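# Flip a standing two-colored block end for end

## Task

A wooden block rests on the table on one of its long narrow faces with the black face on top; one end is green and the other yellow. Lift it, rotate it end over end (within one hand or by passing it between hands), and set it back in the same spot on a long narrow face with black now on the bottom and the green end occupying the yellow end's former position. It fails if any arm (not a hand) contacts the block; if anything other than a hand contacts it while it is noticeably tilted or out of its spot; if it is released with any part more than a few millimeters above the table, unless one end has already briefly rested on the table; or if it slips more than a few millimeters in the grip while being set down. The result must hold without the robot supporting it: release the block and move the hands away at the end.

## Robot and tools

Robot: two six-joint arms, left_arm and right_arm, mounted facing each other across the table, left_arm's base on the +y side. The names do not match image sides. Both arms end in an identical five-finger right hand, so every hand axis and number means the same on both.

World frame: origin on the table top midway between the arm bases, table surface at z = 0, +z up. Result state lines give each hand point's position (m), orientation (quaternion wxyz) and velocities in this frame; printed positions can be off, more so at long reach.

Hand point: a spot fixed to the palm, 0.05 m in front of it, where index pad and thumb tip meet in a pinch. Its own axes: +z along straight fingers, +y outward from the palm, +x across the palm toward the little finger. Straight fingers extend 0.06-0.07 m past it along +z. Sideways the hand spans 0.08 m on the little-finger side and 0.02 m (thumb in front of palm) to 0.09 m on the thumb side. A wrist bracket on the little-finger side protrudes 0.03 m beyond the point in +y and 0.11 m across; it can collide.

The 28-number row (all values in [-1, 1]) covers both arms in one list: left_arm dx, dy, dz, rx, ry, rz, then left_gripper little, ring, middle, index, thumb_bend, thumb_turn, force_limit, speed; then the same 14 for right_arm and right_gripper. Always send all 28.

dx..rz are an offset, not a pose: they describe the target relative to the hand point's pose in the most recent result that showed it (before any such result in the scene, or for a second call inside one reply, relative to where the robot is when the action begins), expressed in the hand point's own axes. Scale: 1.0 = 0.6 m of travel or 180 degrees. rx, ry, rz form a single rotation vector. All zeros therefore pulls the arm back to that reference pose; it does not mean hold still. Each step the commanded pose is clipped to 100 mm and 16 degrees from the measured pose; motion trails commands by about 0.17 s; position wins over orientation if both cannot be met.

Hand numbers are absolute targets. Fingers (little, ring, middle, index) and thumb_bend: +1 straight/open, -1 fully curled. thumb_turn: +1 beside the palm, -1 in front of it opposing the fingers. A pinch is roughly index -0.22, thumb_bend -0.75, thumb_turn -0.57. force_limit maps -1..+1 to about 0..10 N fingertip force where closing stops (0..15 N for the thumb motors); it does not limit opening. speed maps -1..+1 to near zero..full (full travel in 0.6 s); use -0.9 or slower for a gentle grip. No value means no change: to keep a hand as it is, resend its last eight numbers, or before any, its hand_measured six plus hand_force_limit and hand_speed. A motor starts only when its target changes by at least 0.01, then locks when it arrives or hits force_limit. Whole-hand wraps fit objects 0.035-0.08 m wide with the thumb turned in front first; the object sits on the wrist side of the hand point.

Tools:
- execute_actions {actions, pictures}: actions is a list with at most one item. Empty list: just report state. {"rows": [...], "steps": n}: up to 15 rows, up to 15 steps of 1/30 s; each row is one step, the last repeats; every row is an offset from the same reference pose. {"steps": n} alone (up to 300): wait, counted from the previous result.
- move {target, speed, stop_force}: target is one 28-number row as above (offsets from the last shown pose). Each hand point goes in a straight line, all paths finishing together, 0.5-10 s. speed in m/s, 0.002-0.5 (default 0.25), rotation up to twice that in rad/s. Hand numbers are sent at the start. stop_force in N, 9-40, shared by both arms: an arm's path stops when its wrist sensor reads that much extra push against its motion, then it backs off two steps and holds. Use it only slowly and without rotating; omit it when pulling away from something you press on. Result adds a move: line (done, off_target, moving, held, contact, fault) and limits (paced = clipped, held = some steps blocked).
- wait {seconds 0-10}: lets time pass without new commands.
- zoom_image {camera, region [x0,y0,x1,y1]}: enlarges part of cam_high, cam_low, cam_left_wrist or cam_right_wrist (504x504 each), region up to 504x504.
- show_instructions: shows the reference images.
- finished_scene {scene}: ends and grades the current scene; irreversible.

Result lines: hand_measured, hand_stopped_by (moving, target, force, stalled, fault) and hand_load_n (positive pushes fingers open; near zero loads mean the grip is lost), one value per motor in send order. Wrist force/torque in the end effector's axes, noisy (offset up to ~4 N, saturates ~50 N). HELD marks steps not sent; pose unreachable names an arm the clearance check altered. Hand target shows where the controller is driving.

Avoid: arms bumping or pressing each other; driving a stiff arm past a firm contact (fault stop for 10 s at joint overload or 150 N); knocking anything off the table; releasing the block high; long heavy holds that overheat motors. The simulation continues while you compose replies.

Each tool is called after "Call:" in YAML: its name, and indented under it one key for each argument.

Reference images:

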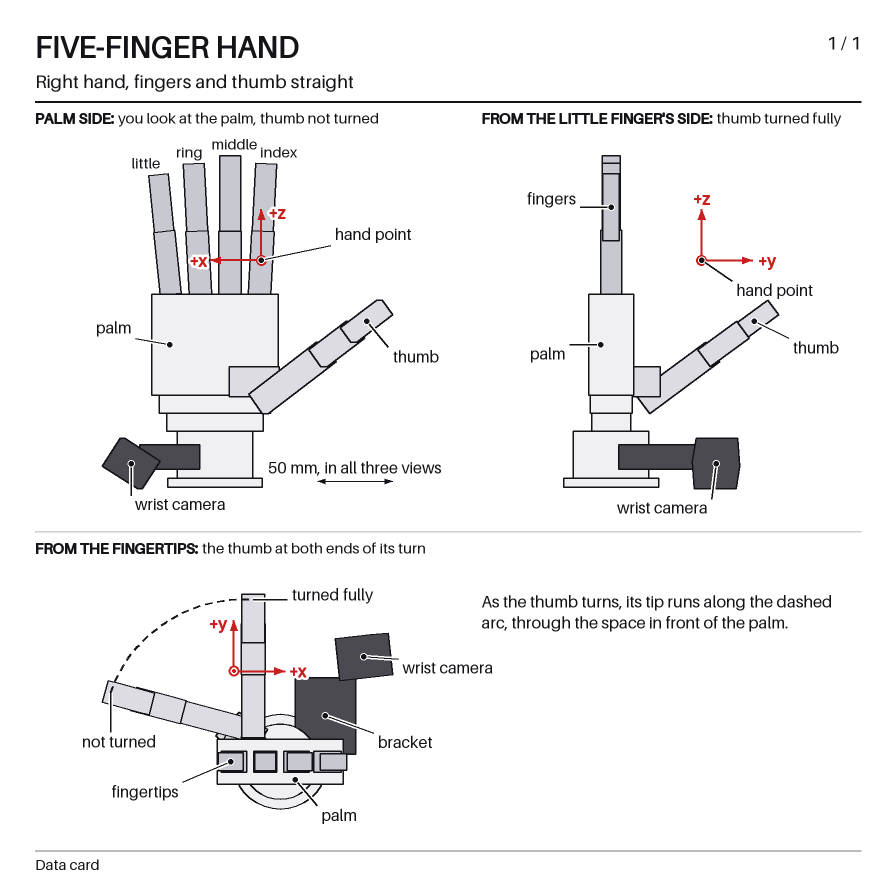

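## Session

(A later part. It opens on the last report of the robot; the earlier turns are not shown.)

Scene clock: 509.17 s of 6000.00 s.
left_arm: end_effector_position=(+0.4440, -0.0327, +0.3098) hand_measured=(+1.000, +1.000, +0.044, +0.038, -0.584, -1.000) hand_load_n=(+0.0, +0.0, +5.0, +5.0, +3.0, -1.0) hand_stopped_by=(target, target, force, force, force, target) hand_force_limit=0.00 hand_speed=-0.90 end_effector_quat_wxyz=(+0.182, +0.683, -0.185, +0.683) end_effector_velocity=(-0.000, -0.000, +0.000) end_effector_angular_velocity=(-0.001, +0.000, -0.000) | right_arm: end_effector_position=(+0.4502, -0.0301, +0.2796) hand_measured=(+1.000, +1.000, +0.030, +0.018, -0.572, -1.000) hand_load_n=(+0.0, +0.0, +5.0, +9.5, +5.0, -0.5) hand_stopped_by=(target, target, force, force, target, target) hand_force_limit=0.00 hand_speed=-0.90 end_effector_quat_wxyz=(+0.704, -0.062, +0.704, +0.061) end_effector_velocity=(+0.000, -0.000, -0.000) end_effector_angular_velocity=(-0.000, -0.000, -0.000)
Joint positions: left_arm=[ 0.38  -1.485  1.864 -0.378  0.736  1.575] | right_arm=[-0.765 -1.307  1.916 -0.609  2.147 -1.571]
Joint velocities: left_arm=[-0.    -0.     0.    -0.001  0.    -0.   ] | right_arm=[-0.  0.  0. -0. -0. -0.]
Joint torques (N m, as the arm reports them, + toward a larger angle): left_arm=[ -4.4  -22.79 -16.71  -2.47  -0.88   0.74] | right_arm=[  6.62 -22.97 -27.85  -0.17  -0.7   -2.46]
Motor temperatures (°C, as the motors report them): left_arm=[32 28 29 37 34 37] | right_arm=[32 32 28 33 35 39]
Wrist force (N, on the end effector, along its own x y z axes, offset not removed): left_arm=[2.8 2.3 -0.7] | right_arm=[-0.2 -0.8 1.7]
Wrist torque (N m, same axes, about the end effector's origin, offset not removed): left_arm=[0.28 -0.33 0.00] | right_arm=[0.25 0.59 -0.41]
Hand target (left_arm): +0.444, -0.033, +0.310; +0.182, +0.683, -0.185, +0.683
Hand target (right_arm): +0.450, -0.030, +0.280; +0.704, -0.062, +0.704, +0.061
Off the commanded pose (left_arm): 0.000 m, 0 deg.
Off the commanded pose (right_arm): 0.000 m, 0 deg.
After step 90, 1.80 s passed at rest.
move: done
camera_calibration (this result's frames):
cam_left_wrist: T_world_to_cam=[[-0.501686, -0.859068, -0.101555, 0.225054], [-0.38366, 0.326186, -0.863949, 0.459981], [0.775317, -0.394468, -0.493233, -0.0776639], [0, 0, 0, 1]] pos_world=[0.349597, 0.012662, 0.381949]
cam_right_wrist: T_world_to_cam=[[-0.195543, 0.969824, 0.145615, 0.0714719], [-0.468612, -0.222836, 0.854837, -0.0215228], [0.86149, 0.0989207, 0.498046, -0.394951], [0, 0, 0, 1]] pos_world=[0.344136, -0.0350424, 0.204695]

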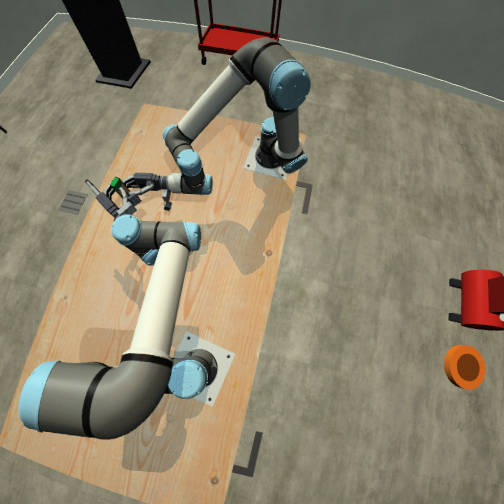

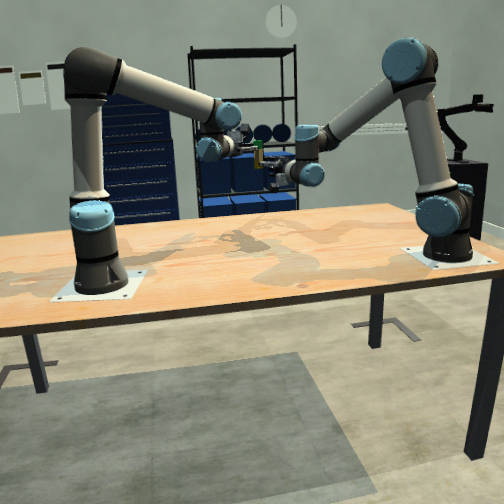

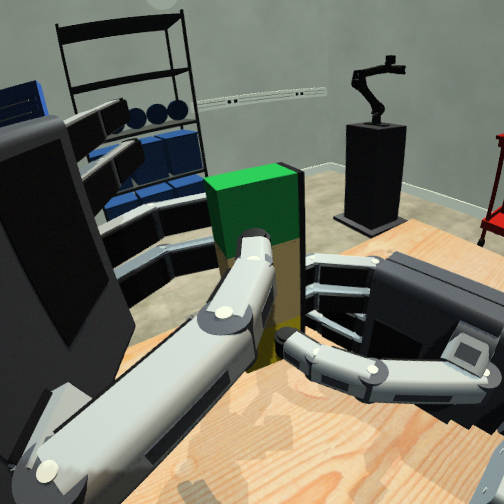

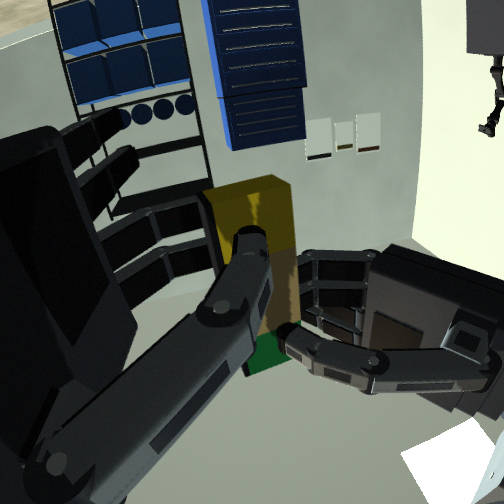

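Left holds. Now release the right hand slowly.

Call:
move:
  target: [0,0,0,0,0,0, 1,1,-0.3,-0.3,-0.68,-1,0.0,-0.9, 0,0,0,0,0,0, 1,1,0.18,0.18,-0.35,-1,0.0,-0.85]
  speed: 0.02

Scene clock: 514.67 s of 6000.00 s.
left_arm: end_effector_position=(+0.4440, -0.0327, +0.3098) hand_measured=(+1.000, +1.000, +0.044, +0.038, -0.584, -1.000) hand_load_n=(+0.0, +0.0, +5.5, +4.5, +2.5, -1.0) hand_stopped_by=(target, target, force, force, force, target) hand_force_limit=0.00 hand_speed=-0.90 end_effector_quat_wxyz=(+0.182, +0.683, -0.185, +0.683) end_effector_velocity=(-0.000, +0.000, -0.000) end_effector_angular_velocity=(+0.000, +0.001, -0.000) | right_arm: end_effector_position=(+0.4502, -0.0301, +0.2796) hand_measured=(+1.000, +1.000, +0.180, +0.180, -0.350, -1.000) hand_load_n=(+0.0, +0.0, +0.0, +0.0, +0.0, +0.0) hand_stopped_by=(target, target, target, target, target, target) hand_force_limit=0.00 hand_speed=-0.85 end_effector_quat_wxyz=(+0.704, -0.062, +0.704, +0.061) end_effector_velocity=(-0.000, +0.000, +0.001) end_effector_angular_velocity=(+0.001, -0.002, +0.001)
Joint positions: left_arm=[ 0.38  -1.484  1.864 -0.378  0.736  1.575] | right_arm=[-0.765 -1.307  1.916 -0.609  2.147 -1.571]
Joint velocities: left_arm=[-0.    -0.001  0.001  0.001  0.    -0.001] | right_arm=[ 0.001 -0.    -0.    -0.002 -0.    -0.001]
Joint torques (N m, as the arm reports them, + toward a larger angle): left_arm=[ -7.9  -31.34 -12.85  -2.82  -0.83   0.87] | right_arm=[  5.73 -23.6  -27.59  -0.59  -0.5   -2.38]
Motor temperatures (°C, as the motors report them): left_arm=[32 28 29 37 34 37] | right_arm=[32 32 28 33 35 39]
Wrist force (N, on the end effector, along its own x y z axes, offset not removed): left_arm=[1.0 2.3 -0.7] | right_arm=[-0.8 0.4 -0.7]
Wrist torque (N m, same axes, about the end effector's origin, offset not removed): left_arm=[0.31 -0.28 -0.10] | right_arm=[0.15 0.43 -0.45]
Hand target (left_arm): +0.444, -0.033, +0.310; +0.182, +0.683, -0.185, +0.683
Hand target (right_arm): +0.450, -0.030, +0.280; +0.704, -0.062, +0.704, +0.061
Off the commanded pose (left_arm): 0.000 m, 0 deg.
Off the commanded pose (right_arm): 0.000 m, 0 deg.
After step 90, 0.83 s passed at rest.
move: done
camera_calibration (this result's frames):
cam_left_wrist: T_world_to_cam=[[-0.501677, -0.859069, -0.101593, 0.225054], [-0.383674, 0.326225, -0.863928, 0.459961], [0.775316, -0.394434, -0.493261, -0.0776819], [0, 0, 0, 1]] pos_world=[0.349607, 0.0126453, 0.38192]
cam_right_wrist: T_world_to_cam=[[-0.195544, 0.969824, 0.145615, 0.071472], [-0.468612, -0.222836, 0.854837, -0.0215228], [0.86149, 0.0989211, 0.498046, -0.394951], [0, 0, 0, 1]] pos_world=[0.344136, -0.0350424, 0.204695]

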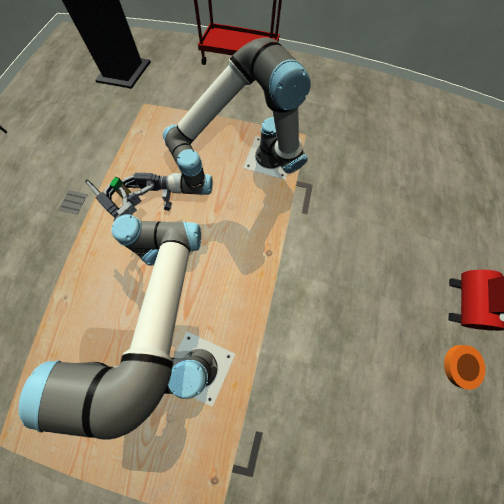

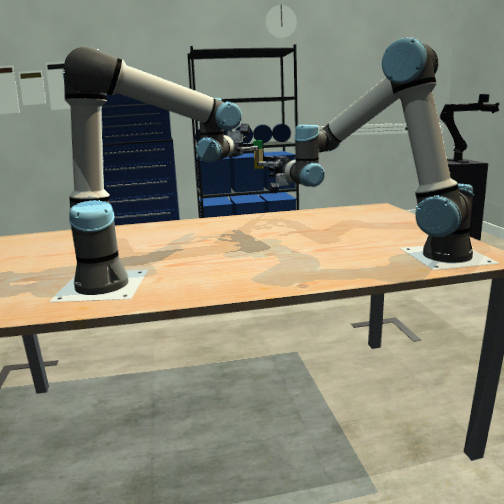

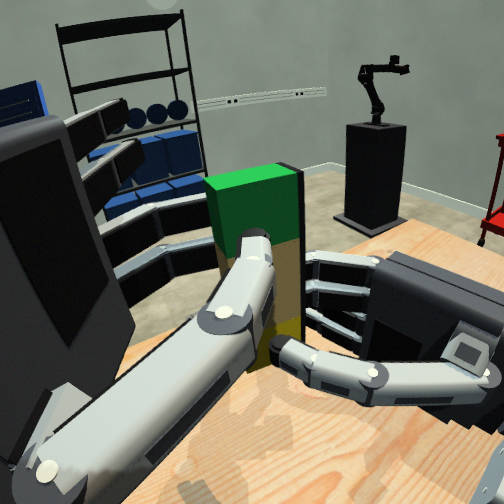

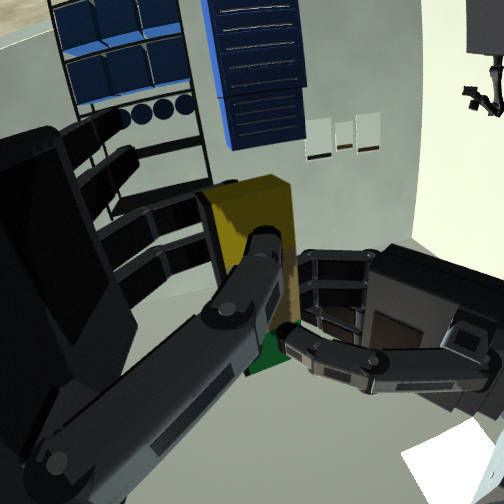

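Call:
move:
  target: [0,0,0,0,0,0, 1,1,-0.3,-0.3,-0.68,-1,0.0,-0.9, 0,-0.157,-0.06,0,0,0, 1,1,0.18,0.18,-0.35,-1,0.0,-0.85]
  speed: 0.1

Call:
zoom_image:
  camera: "cam_left_wrist"
  region: [150, 150, 380, 390]

Call:
zoom_image:
  camera: "cam_low"
  region: [210, 110, 300, 200]

Scene clock: 526.43 s of 6000.00 s.
left_arm: end_effector_position=(+0.4440, -0.0327, +0.3098) hand_measured=(+1.000, +1.000, +0.044, +0.038, -0.584, -1.000) hand_load_n=(+0.0, +0.0, +5.5, +4.5, +2.5, -1.0) hand_stopped_by=(target, target, force, force, force, target) hand_force_limit=0.00 hand_speed=-0.90 end_effector_quat_wxyz=(+0.182, +0.683, -0.185, +0.683) end_effector_velocity=(+0.000, +0.000, -0.000) end_effector_angular_velocity=(+0.001, -0.000, -0.000) | right_arm: end_effector_position=(+0.4312, -0.1289, +0.2796) hand_measured=(+1.000, +1.000, +0.180, +0.180, -0.350, -1.000) hand_load_n=(+0.0, +0.0, +0.0, +0.0, +0.0, +0.0) hand_stopped_by=(target, target, target, target, target, target) hand_force_limit=0.00 hand_speed=-0.85 end_effector_quat_wxyz=(+0.704, -0.062, +0.704, +0.061) end_effector_velocity=(-0.000, -0.002, -0.000) end_effector_angular_velocity=(-0.002, -0.001, +0.000)
Joint positions: left_arm=[ 0.38  -1.485  1.864 -0.378  0.736  1.575] | right_arm=[-0.938 -1.52   2.173 -0.653  1.975 -1.571]
Joint velocities: left_arm=[ 0.     0.    -0.     0.001  0.     0.   ] | right_arm=[-0.006 -0.005  0.005 -0.    -0.006 -0.002]
Joint torques (N m, as the arm reports them, + toward a larger angle): left_arm=[ -4.44 -22.7  -20.35  -2.86  -0.87   0.54] | right_arm=[ -9.32 -28.29  -2.81  -3.68  -2.77  -2.53]
Motor temperatures (°C, as the motors report them): left_arm=[32 28 29 37 34 37] | right_arm=[32 32 28 33 35 39]
Wrist force (N, on the end effector, along its own x y z axes, offset not removed): left_arm=[0.2 2.1 0.3] | right_arm=[-1.5 1.1 -0.4]
Wrist torque (N m, same axes, about the end effector's origin, offset not removed): left_arm=[0.21 -0.29 0.01] | right_arm=[0.23 0.45 -0.44]
Hand target (left_arm): +0.444, -0.033, +0.310; +0.182, +0.683, -0.185, +0.683
Hand target (right_arm): +0.431, -0.129, +0.280; +0.704, -0.062, +0.704, +0.061
Off the commanded pose (left_arm): 0.000 m, 0 deg.
Off the commanded pose (right_arm): 0.000 m, 0 deg.
After step 90, 7.27 s passed at rest.
move: done
camera_calibration (this result's frames):
cam_left_wrist: T_world_to_cam=[[-0.501686, -0.859068, -0.101556, 0.225055], [-0.38366, 0.326186, -0.863949, 0.459981], [0.775317, -0.394468, -0.493233, -0.0776639], [0, 0, 0, 1]] pos_world=[0.349597, 0.0126619, 0.381949]
cam_right_wrist: T_world_to_cam=[[-0.195426, 0.969809, 0.145872, 0.163511], [-0.468508, -0.22299, 0.854854, -0.0524746], [0.861573, 0.0987181, 0.497942, -0.368818], [0, 0, 0, 1]] pos_world=[0.325134, -0.133867, 0.204656]

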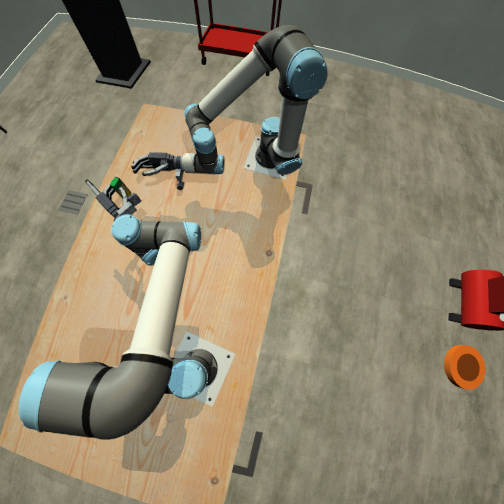

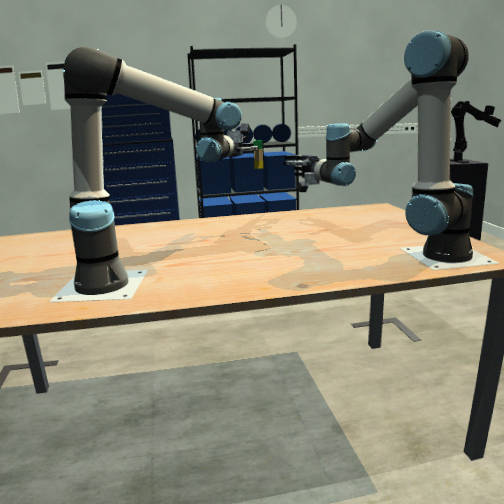

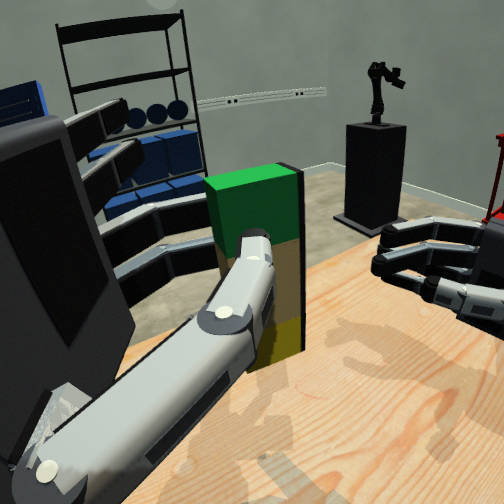

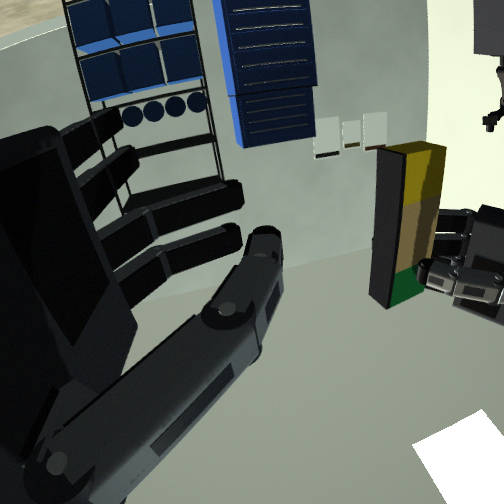

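Region (150, 150, 380, 390) of cam_left_wrist's 504x504 image, scaled by 2.100, with more detail than that image has; it fills the left 483 columns of this view, and the rest is white.

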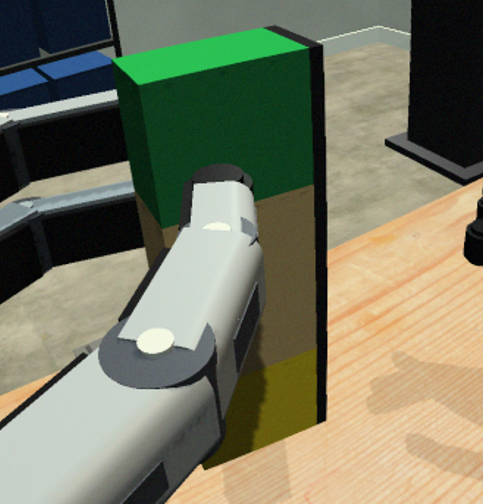

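Region (210, 110, 300, 200) of cam_low's 504x504 image, scaled by 5.600, with more detail than that image has.

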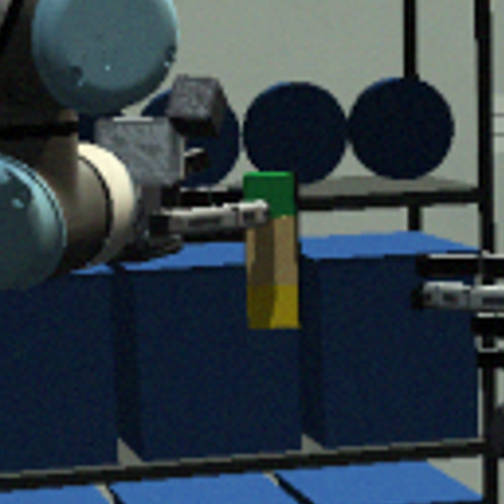

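Call:
move:
  target: [-0.3997,-0.2158,0.0435,0,-0.171,0.4699, 1,1,-0.3,-0.3,-0.68,-1,0.0,-0.9, 0.049,-0.1073,-0.071,0,0.171,-0.4699, 1,1,0.18,0.18,-0.35,-1,0.0,-0.85]
  speed: 0.22

Call:
zoom_image:
  camera: "cam_left_wrist"
  region: [150, 150, 380, 390]

Call:
zoom_image:
  camera: "cam_right_wrist"
  region: [290, 310, 470, 490]

Scene clock: 575.43 s of 6000.00 s.
left_arm: end_effector_position=(+0.5316, +0.0669, +0.0711) hand_measured=(+1.000, +1.000, +0.044, +0.038, -0.584, -1.000) hand_load_n=(+0.0, +0.0, +5.5, +4.5, +3.0, -1.0) hand_stopped_by=(target, target, force, force, force, target) hand_force_limit=0.00 hand_speed=-0.90 end_effector_quat_wxyz=(-0.370, +0.525, -0.629, +0.439) end_effector_velocity=(+0.001, +0.000, -0.002) end_effector_angular_velocity=(+0.010, -0.004, +0.000) | right_arm: end_effector_position=(+0.4003, -0.1998, +0.2503) hand_measured=(+1.000, +1.000, +0.180, +0.180, -0.350, -1.000) hand_load_n=(+0.0, +0.0, +0.0, +0.0, +0.0, +0.0) hand_stopped_by=(target, target, target, target, target, target) hand_force_limit=0.00 hand_speed=-0.85 end_effector_quat_wxyz=(+0.369, -0.526, +0.628, -0.439) end_effector_velocity=(-0.000, -0.001, -0.000) end_effector_angular_velocity=(-0.012, +0.002, -0.002)
Joint positions: left_arm=[ 0.464 -0.981  1.592  0.064  0.577  2.555] | right_arm=[-0.829 -1.494  1.77   0.234  2.365 -2.761]
Joint velocities: left_arm=[ 0.     0.007 -0.003 -0.003 -0.004  0.009] | right_arm=[ 0.003  0.005 -0.005  0.005  0.008 -0.007]
Joint torques (N m, as the arm reports them, + toward a larger angle): left_arm=[  9.33 -26.66 -24.61  -0.88  -1.98   1.31] | right_arm=[  9.07 -13.79 -30.04   2.91   3.07  -2.84]
Motor temperatures (°C, as the motors report them): left_arm=[32 28 29 37 34 37] | right_arm=[32 32 28 33 35 39]
Wrist force (N, on the end effector, along its own x y z axes, offset not removed): left_arm=[-1.0 2.0 0.2] | right_arm=[-1.9 0.2 0.2]
Wrist torque (N m, same axes, about the end effector's origin, offset not removed): left_arm=[0.11 0.03 -0.14] | right_arm=[0.14 0.54 -0.43]
Hand target (left_arm): +0.532, +0.067, +0.071; +0.370, -0.525, +0.629, -0.439
Hand target (right_arm): +0.400, -0.200, +0.250; +0.369, -0.527, +0.627, -0.440
Off the commanded pose (left_arm): 0.001 m, 0 deg.
Off the commanded pose (right_arm): 0.000 m, 0 deg.
After step 90, 41.97 s passed at rest.
move: done
camera_calibration (this result's frames):
cam_left_wrist: T_world_to_cam=[[-0.319753, 0.159252, -0.934022, 0.224744], [-0.27734, 0.926868, 0.252977, 0.0787697], [0.906003, 0.339932, -0.252202, -0.359807], [0, 0, 0, 1]] pos_world=[0.419694, 0.0135095, 0.0992447]
cam_right_wrist: T_world_to_cam=[[-0.33027, 0.207292, -0.920843, 0.399077], [-0.267841, 0.914902, 0.302018, 0.227657], [0.905088, 0.346387, -0.246643, -0.102123], [0, 0, 0, 1]] pos_world=[0.285209, -0.255635, 0.273543]

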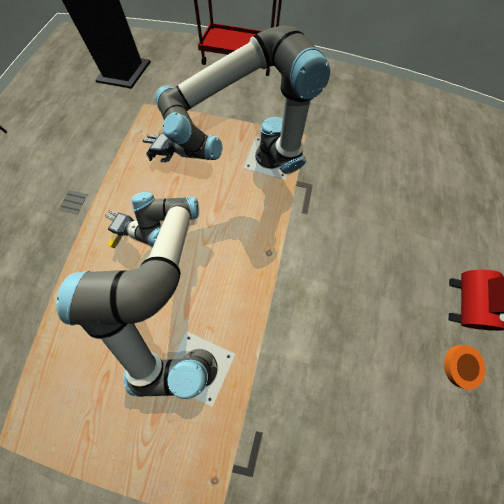

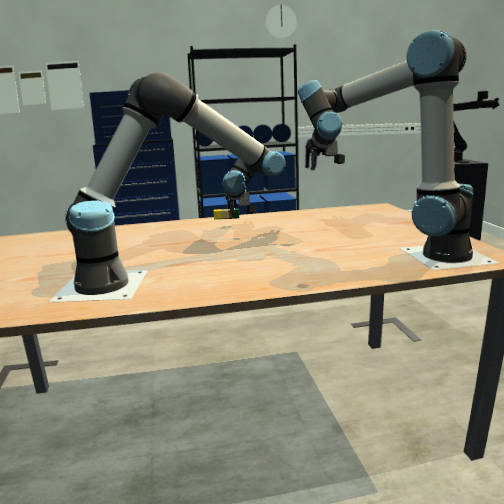

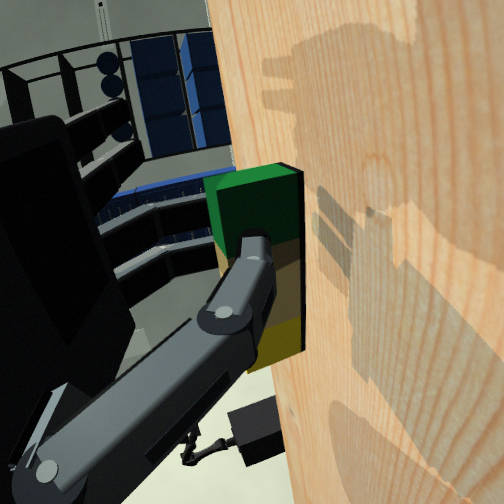

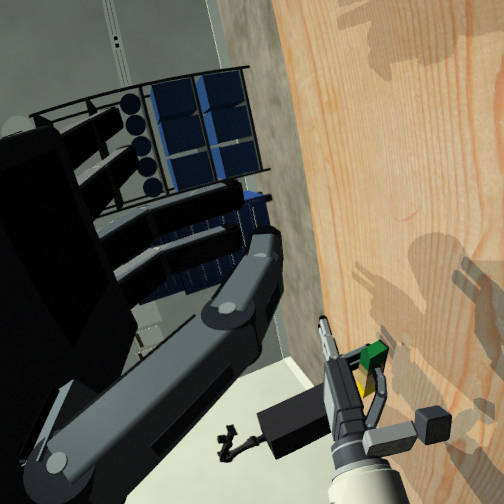

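Region (150, 150, 380, 390) of cam_left_wrist's 504x504 image, scaled by 2.100, with more detail than that image has; it fills the left 483 columns of this view, and the rest is white.

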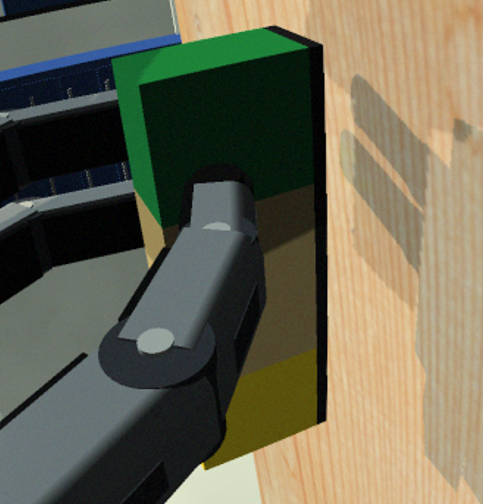

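Region (290, 310, 470, 490) of cam_right_wrist's 504x504 image, scaled by 2.800, with more detail than that image has.

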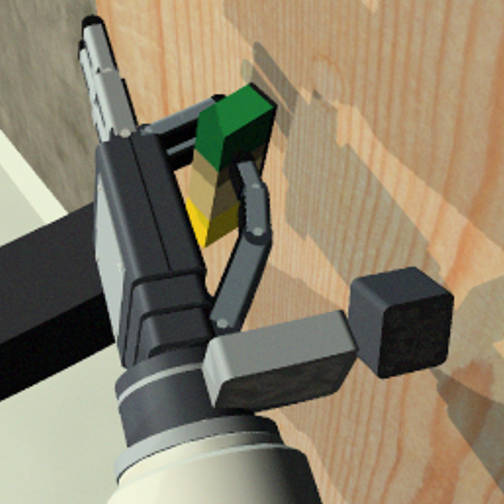

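Call:
move:
  target: [0.0008,0.0581,0.021,0,0,0, 1,1,-0.3,-0.3,-0.68,-1,0.0,-0.9, 0,0,0,0,0,0, 1,1,0.18,0.18,-0.35,-1,0.0,-0.85]
  speed: 0.04

Call:
zoom_image:
  camera: "cam_low"
  region: [195, 200, 265, 250]

Call:
zoom_image:
  camera: "cam_right_wrist"
  region: [290, 310, 470, 490]

Call:
zoom_image:
  camera: "cam_high"
  region: [90, 210, 150, 270]

Scene clock: 584.00 s of 6000.00 s.
left_arm: end_effector_position=(+0.5315, +0.0665, +0.0343) hand_measured=(+1.000, +1.000, +0.044, +0.038, -0.584, -1.000) hand_load_n=(+0.0, +0.0, +5.5, +4.5, +3.0, -1.0) hand_stopped_by=(target, target, force, force, force, target) hand_force_limit=0.00 hand_speed=-0.90 end_effector_quat_wxyz=(-0.370, +0.525, -0.629, +0.439) end_effector_velocity=(+0.000, +0.000, -0.002) end_effector_angular_velocity=(-0.001, +0.000, +0.001) | right_arm: end_effector_position=(+0.4003, -0.1998, +0.2503) hand_measured=(+1.000, +1.000, +0.180, +0.180, -0.350, -1.000) hand_load_n=(+0.0, +0.0, +0.0, +0.0, +0.0, +0.0) hand_stopped_by=(target, target, target, target, target, target) hand_force_limit=0.00 hand_speed=-0.85 end_effector_quat_wxyz=(+0.369, -0.526, +0.628, -0.439) end_effector_velocity=(-0.000, -0.000, -0.000) end_effector_angular_velocity=(-0.003, +0.001, +0.001)
Joint positions: left_arm=[ 0.463 -0.928  1.616 -0.011  0.577  2.554] | right_arm=[-0.829 -1.494  1.77   0.234  2.365 -2.761]
Joint velocities: left_arm=[ 0.     0.003  0.002 -0.005 -0.    -0.001] | right_arm=[ 0.    -0.     0.     0.001  0.    -0.002]
Joint torques (N m, as the arm reports them, + toward a larger angle): left_arm=[ -9.38 -30.16  -8.22  -0.54  -0.64  -0.52] | right_arm=[ -9.9  -31.87  -4.19  -2.04  -2.17   2.47]
Motor temperatures (°C, as the motors report them): left_arm=[32 28 29 37 34 37] | right_arm=[32 32 28 33 35 39]
Wrist force (N, on the end effector, along its own x y z axes, offset not removed): left_arm=[0.4 2.1 -1.4] | right_arm=[-3.3 1.6 -1.5]
Wrist torque (N m, same axes, about the end effector's origin, offset not removed): left_arm=[0.37 -0.24 -0.09] | right_arm=[0.47 0.78 -0.54]
Hand target (left_arm): +0.531, +0.066, +0.034; +0.370, -0.525, +0.629, -0.439
Hand target (right_arm): +0.400, -0.200, +0.250; +0.369, -0.526, +0.628, -0.439
Off the commanded pose (left_arm): 0.000 m, 0 deg.
Off the commanded pose (right_arm): 0.000 m, 0 deg.
After step 90, 4.27 s passed at rest.
move: done
camera_calibration (this result's frames):
cam_left_wrist: T_world_to_cam=[[-0.319779, 0.159142, -0.934032, 0.190383], [-0.277414, 0.926868, 0.252898, 0.0884463], [0.905971, 0.339985, -0.252245, -0.368827], [0, 0, 0, 1]] pos_world=[0.419563, 0.0131198, 0.0624211]
cam_right_wrist: T_world_to_cam=[[-0.330268, 0.207286, -0.920845, 0.399077], [-0.267844, 0.914903, 0.302013, 0.227657], [0.905087, 0.346388, -0.246643, -0.102123], [0, 0, 0, 1]] pos_world=[0.285209, -0.255633, 0.273545]

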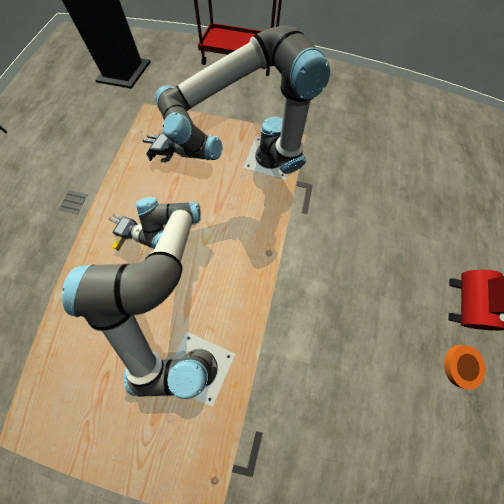

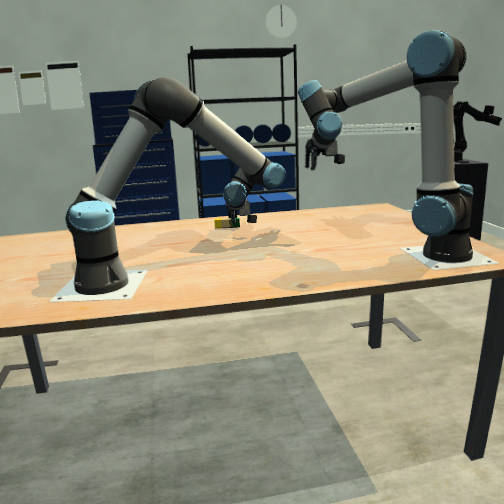

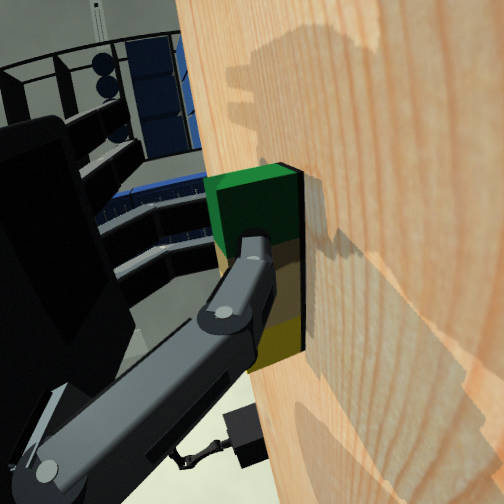

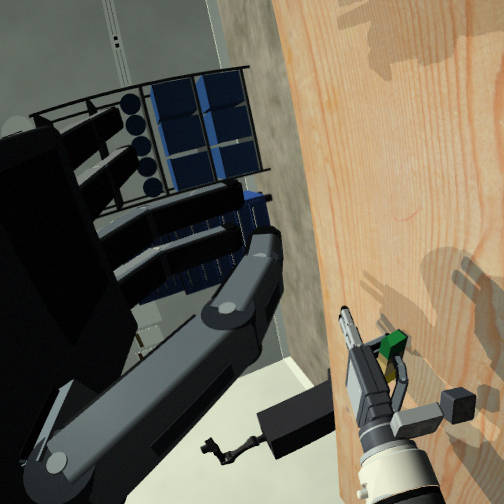

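Region (195, 200, 265, 250) of cam_low's 504x504 image, scaled by 7.200, with more detail than that image has; it fills the top 360 rows of this view, and the rest is white.

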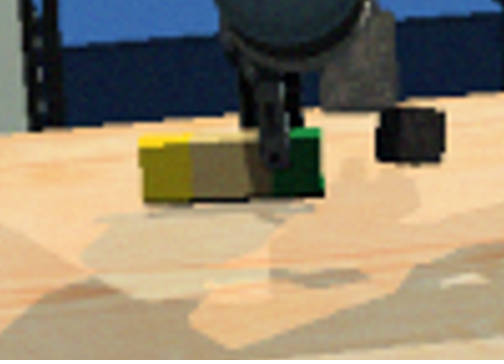

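Region (290, 310, 470, 490) of cam_right_wrist's 504x504 image, scaled by 2.800, with more detail than that image has.

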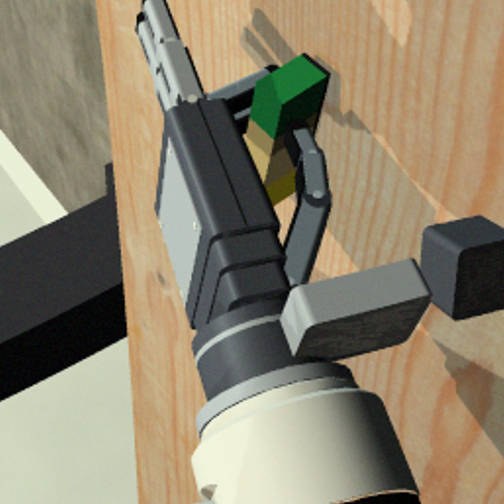

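Region (90, 210, 150, 270) of cam_high's 504x504 image, scaled by 8.400, with more detail than that image has.

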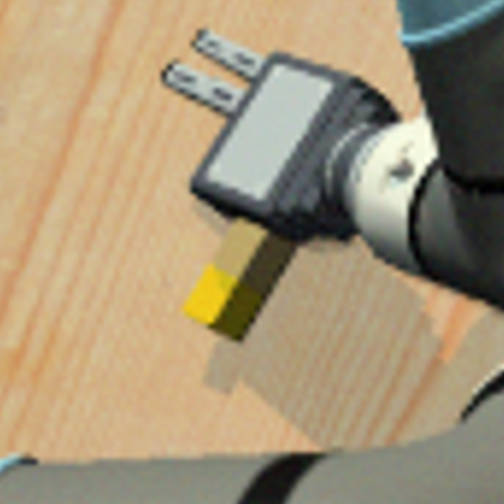

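Call:
move:
  target: [0,0.0102,0.0037,0,0,0, 1,1,-0.3,-0.3,-0.68,-1,0.0,-0.9, 0,0,0,0,0,0, 1,1,0.18,0.18,-0.35,-1,0.0,-0.85]
  speed: 0.006

Call:
zoom_image:
  camera: "cam_low"
  region: [195, 200, 265, 250]

Call:
zoom_image:
  camera: "cam_left_wrist"
  region: [150, 150, 380, 390]

Scene clock: 597.17 s of 6000.00 s.
left_arm: end_effector_position=(+0.5315, +0.0665, +0.0279) hand_measured=(+1.000, +1.000, +0.044, +0.038, -0.584, -1.000) hand_load_n=(+0.0, +0.0, +5.5, +4.5, +3.0, -1.0) hand_stopped_by=(target, target, force, force, force, target) hand_force_limit=0.00 hand_speed=-0.90 end_effector_quat_wxyz=(-0.370, +0.525, -0.629, +0.439) end_effector_velocity=(-0.000, -0.000, -0.001) end_effector_angular_velocity=(+0.002, -0.000, -0.000) | right_arm: end_effector_position=(+0.4003, -0.1998, +0.2503) hand_measured=(+1.000, +1.000, +0.180, +0.180, -0.350, -1.000) hand_load_n=(+0.0, +0.0, +0.0, +0.0, +0.0, +0.0) hand_stopped_by=(target, target, target, target, target, target) hand_force_limit=0.00 hand_speed=-0.85 end_effector_quat_wxyz=(+0.369, -0.526, +0.628, -0.439) end_effector_velocity=(+0.000, -0.000, +0.000) end_effector_angular_velocity=(-0.000, -0.000, -0.000)
Joint positions: left_arm=[ 0.463 -0.919  1.619 -0.024  0.577  2.554] | right_arm=[-0.829 -1.494  1.77   0.234  2.365 -2.761]
Joint velocities: left_arm=[-0.     0.002  0.    -0.001 -0.     0.001] | right_arm=[-0.     0.    -0.    -0.    -0.    -0.001]
Joint torques (N m, as the arm reports them, + toward a larger angle): left_arm=[ -1.99 -30.65  -7.18  -0.7   -2.    -1.38] | right_arm=[ -9.29 -30.16  -6.29  -1.75  -1.63   2.39]
Motor temperatures (°C, as the motors report them): left_arm=[32 28 29 37 34 37] | right_arm=[32 32 28 33 35 39]
Wrist force (N, on the end effector, along its own x y z axes, offset not removed): left_arm=[1.3 0.7 -0.5] | right_arm=[-1.8 1.0 0.5]
Wrist torque (N m, same axes, about the end effector's origin, offset not removed): left_arm=[0.05 -0.43 -0.11] | right_arm=[0.22 0.46 -0.46]
Hand target (left_arm): +0.531, +0.067, +0.028; +0.370, -0.525, +0.629, -0.439
Hand target (right_arm): +0.400, -0.200, +0.250; +0.369, -0.526, +0.628, -0.439
Off the commanded pose (left_arm): 0.000 m, 0 deg.
Off the commanded pose (right_arm): 0.000 m, 0 deg.
After step 90, 8.90 s passed at rest.
move: done
camera_calibration (this result's frames):
cam_left_wrist: T_world_to_cam=[[-0.319788, 0.15915, -0.934027, 0.184423], [-0.277402, 0.926869, 0.252906, 0.0900446], [0.905971, 0.339977, -0.252254, -0.370435], [0, 0, 0, 1]] pos_world=[0.419558, 0.013129, 0.0560397]
cam_right_wrist: T_world_to_cam=[[-0.330269, 0.207292, -0.920843, 0.399077], [-0.267841, 0.914902, 0.302019, 0.227657], [0.905088, 0.346387, -0.246643, -0.102123], [0, 0, 0, 1]] pos_world=[0.285209, -0.255635, 0.273543]

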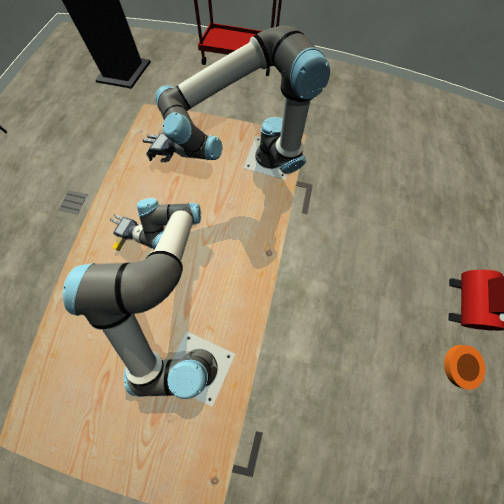

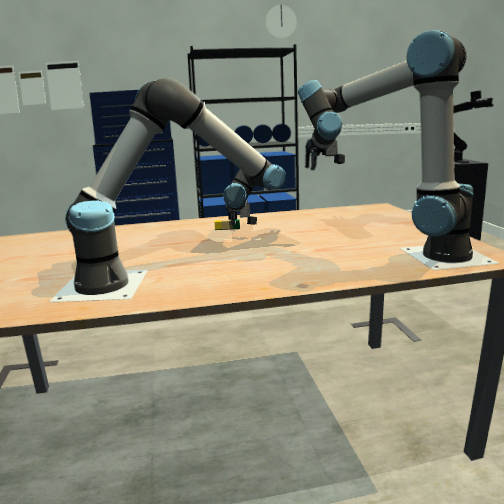

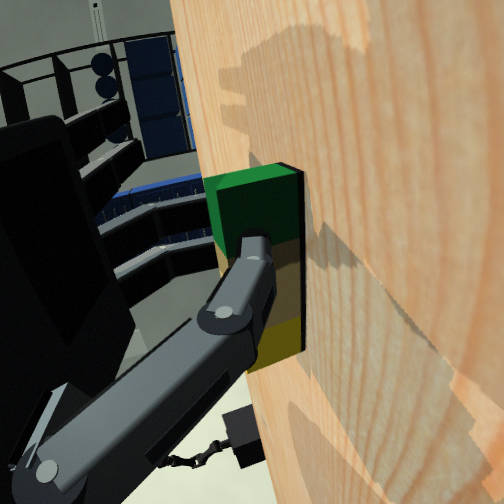

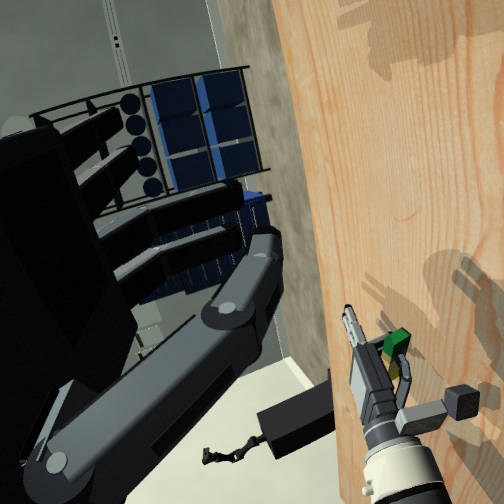

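Region (195, 200, 265, 250) of cam_low's 504x504 image, scaled by 7.200, with more detail than that image has; it fills the top 360 rows of this view, and the rest is white.

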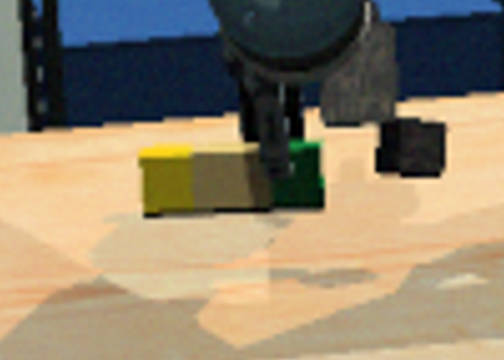

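Region (150, 150, 380, 390) of cam_left_wrist's 504x504 image, scaled by 2.100, with more detail than that image has; it fills the left 483 columns of this view, and the rest is white.

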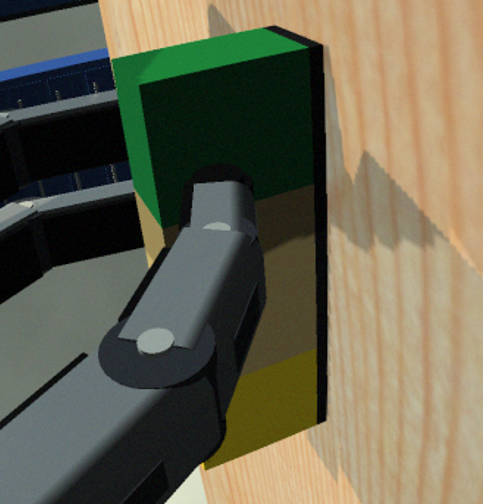

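Call:
move:
  target: [0,0.0016,0.0006,0,0,0,1,1,-0.3,-0.3,-0.68,-1,0.0,-0.9,0,0,0,0,0,0,1,1,0.18,0.18,-0.35,-1,0.0,-0.85]
  speed: 0.004

Scene clock: 619.03 s of 6000.00 s.
left_arm: end_effector_position=(+0.5315, +0.0665, +0.0270) hand_measured=(+1.000, +1.000, +0.044, +0.038, -0.584, -1.000) hand_load_n=(+0.0, +0.0, +5.5, +4.5, +3.0, -1.0) hand_stopped_by=(target, target, force, force, force, target) hand_force_limit=0.00 hand_speed=-0.90 end_effector_quat_wxyz=(-0.370, +0.525, -0.629, +0.439) end_effector_velocity=(+0.000, -0.001, -0.000) end_effector_angular_velocity=(-0.002, -0.001, -0.000) | right_arm: end_effector_position=(+0.4003, -0.1998, +0.2503) hand_measured=(+1.000, +1.000, +0.180, +0.180, -0.350, -1.000) hand_load_n=(+0.0, +0.0, +0.0, +0.0, +0.0, +0.0) hand_stopped_by=(target, target, target, target, target, target) hand_force_limit=0.00 hand_speed=-0.85 end_effector_quat_wxyz=(+0.369, -0.526, +0.628, -0.439) end_effector_velocity=(+0.000, +0.000, +0.000) end_effector_angular_velocity=(+0.001, -0.000, -0.000)
Joint positions: left_arm=[ 0.463 -0.917  1.62  -0.026  0.577  2.554] | right_arm=[-0.829 -1.494  1.77   0.234  2.365 -2.761]
Joint velocities: left_arm=[ 0.     0.001 -0.001 -0.002  0.     0.   ] | right_arm=[-0.    -0.    -0.    -0.    -0.     0.001]
Joint torques (N m, as the arm reports them, + toward a larger angle): left_arm=[  9.12 -30.39  -7.57  -0.97  -1.04  -0.43] | right_arm=[ -6.2  -27.36 -10.44  -0.98   0.23   1.08]
Motor temperatures (°C, as the motors report them): left_arm=[32 28 29 37 34 37] | right_arm=[32 32 28 33 35 39]
Wrist force (N, on the end effector, along its own x y z axes, offset not removed): left_arm=[0.9 4.6 0.8] | right_arm=[-1.7 1.1 -0.5]
Wrist torque (N m, same axes, about the end effector's origin, offset not removed): left_arm=[0.43 -0.33 -0.02] | right_arm=[0.29 0.48 -0.44]
Hand target (left_arm): +0.531, +0.067, +0.027; +0.370, -0.525, +0.629, -0.439
Hand target (right_arm): +0.400, -0.200, +0.250; +0.369, -0.526, +0.628, -0.439
Off the commanded pose (left_arm): 0.000 m, 0 deg.
Off the commanded pose (right_arm): 0.000 m, 0 deg.
After step 90, 18.17 s passed at rest.
move: done
camera_calibration (this result's frames):
cam_left_wrist: T_world_to_cam=[[-0.31978, 0.159136, -0.934032, 0.183502], [-0.277411, 0.92687, 0.252892, 0.0903053], [0.905971, 0.339981, -0.252248, -0.370685], [0, 0, 0, 1]] pos_world=[0.419562, 0.0131226, 0.0550549]
cam_right_wrist: T_world_to_cam=[[-0.330269, 0.207292, -0.920843, 0.399077], [-0.267841, 0.914902, 0.302019, 0.227657], [0.905088, 0.346387, -0.246643, -0.102123], [0, 0, 0, 1]] pos_world=[0.285209, -0.255635, 0.273543]

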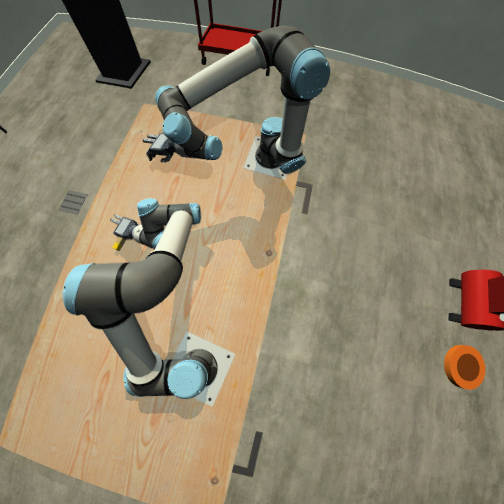

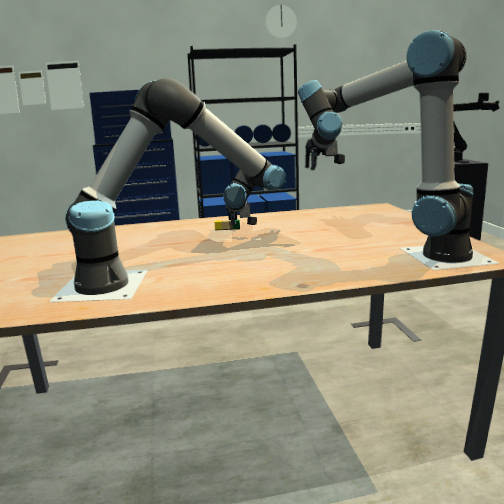

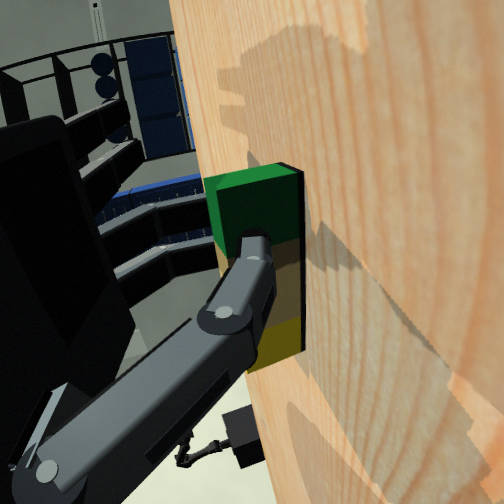

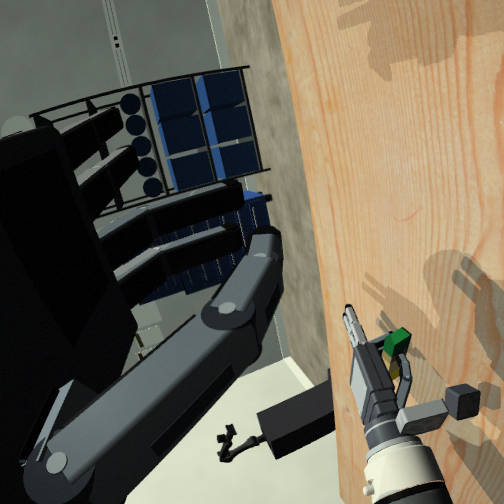

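Call:
zoom_image:
  camera: "cam_low"
  region: [195, 200, 265, 250]

Region (195, 200, 265, 250) of cam_low's 504x504 image, scaled by 7.200, with more detail than that image has; it fills the top 360 rows of this view, and the rest is white.

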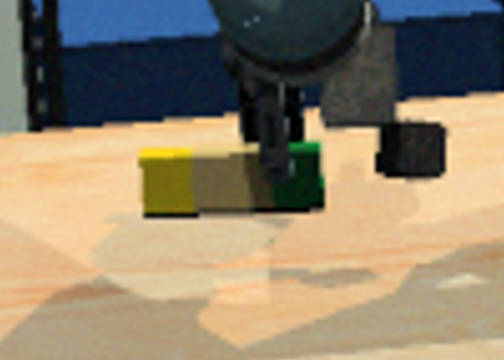

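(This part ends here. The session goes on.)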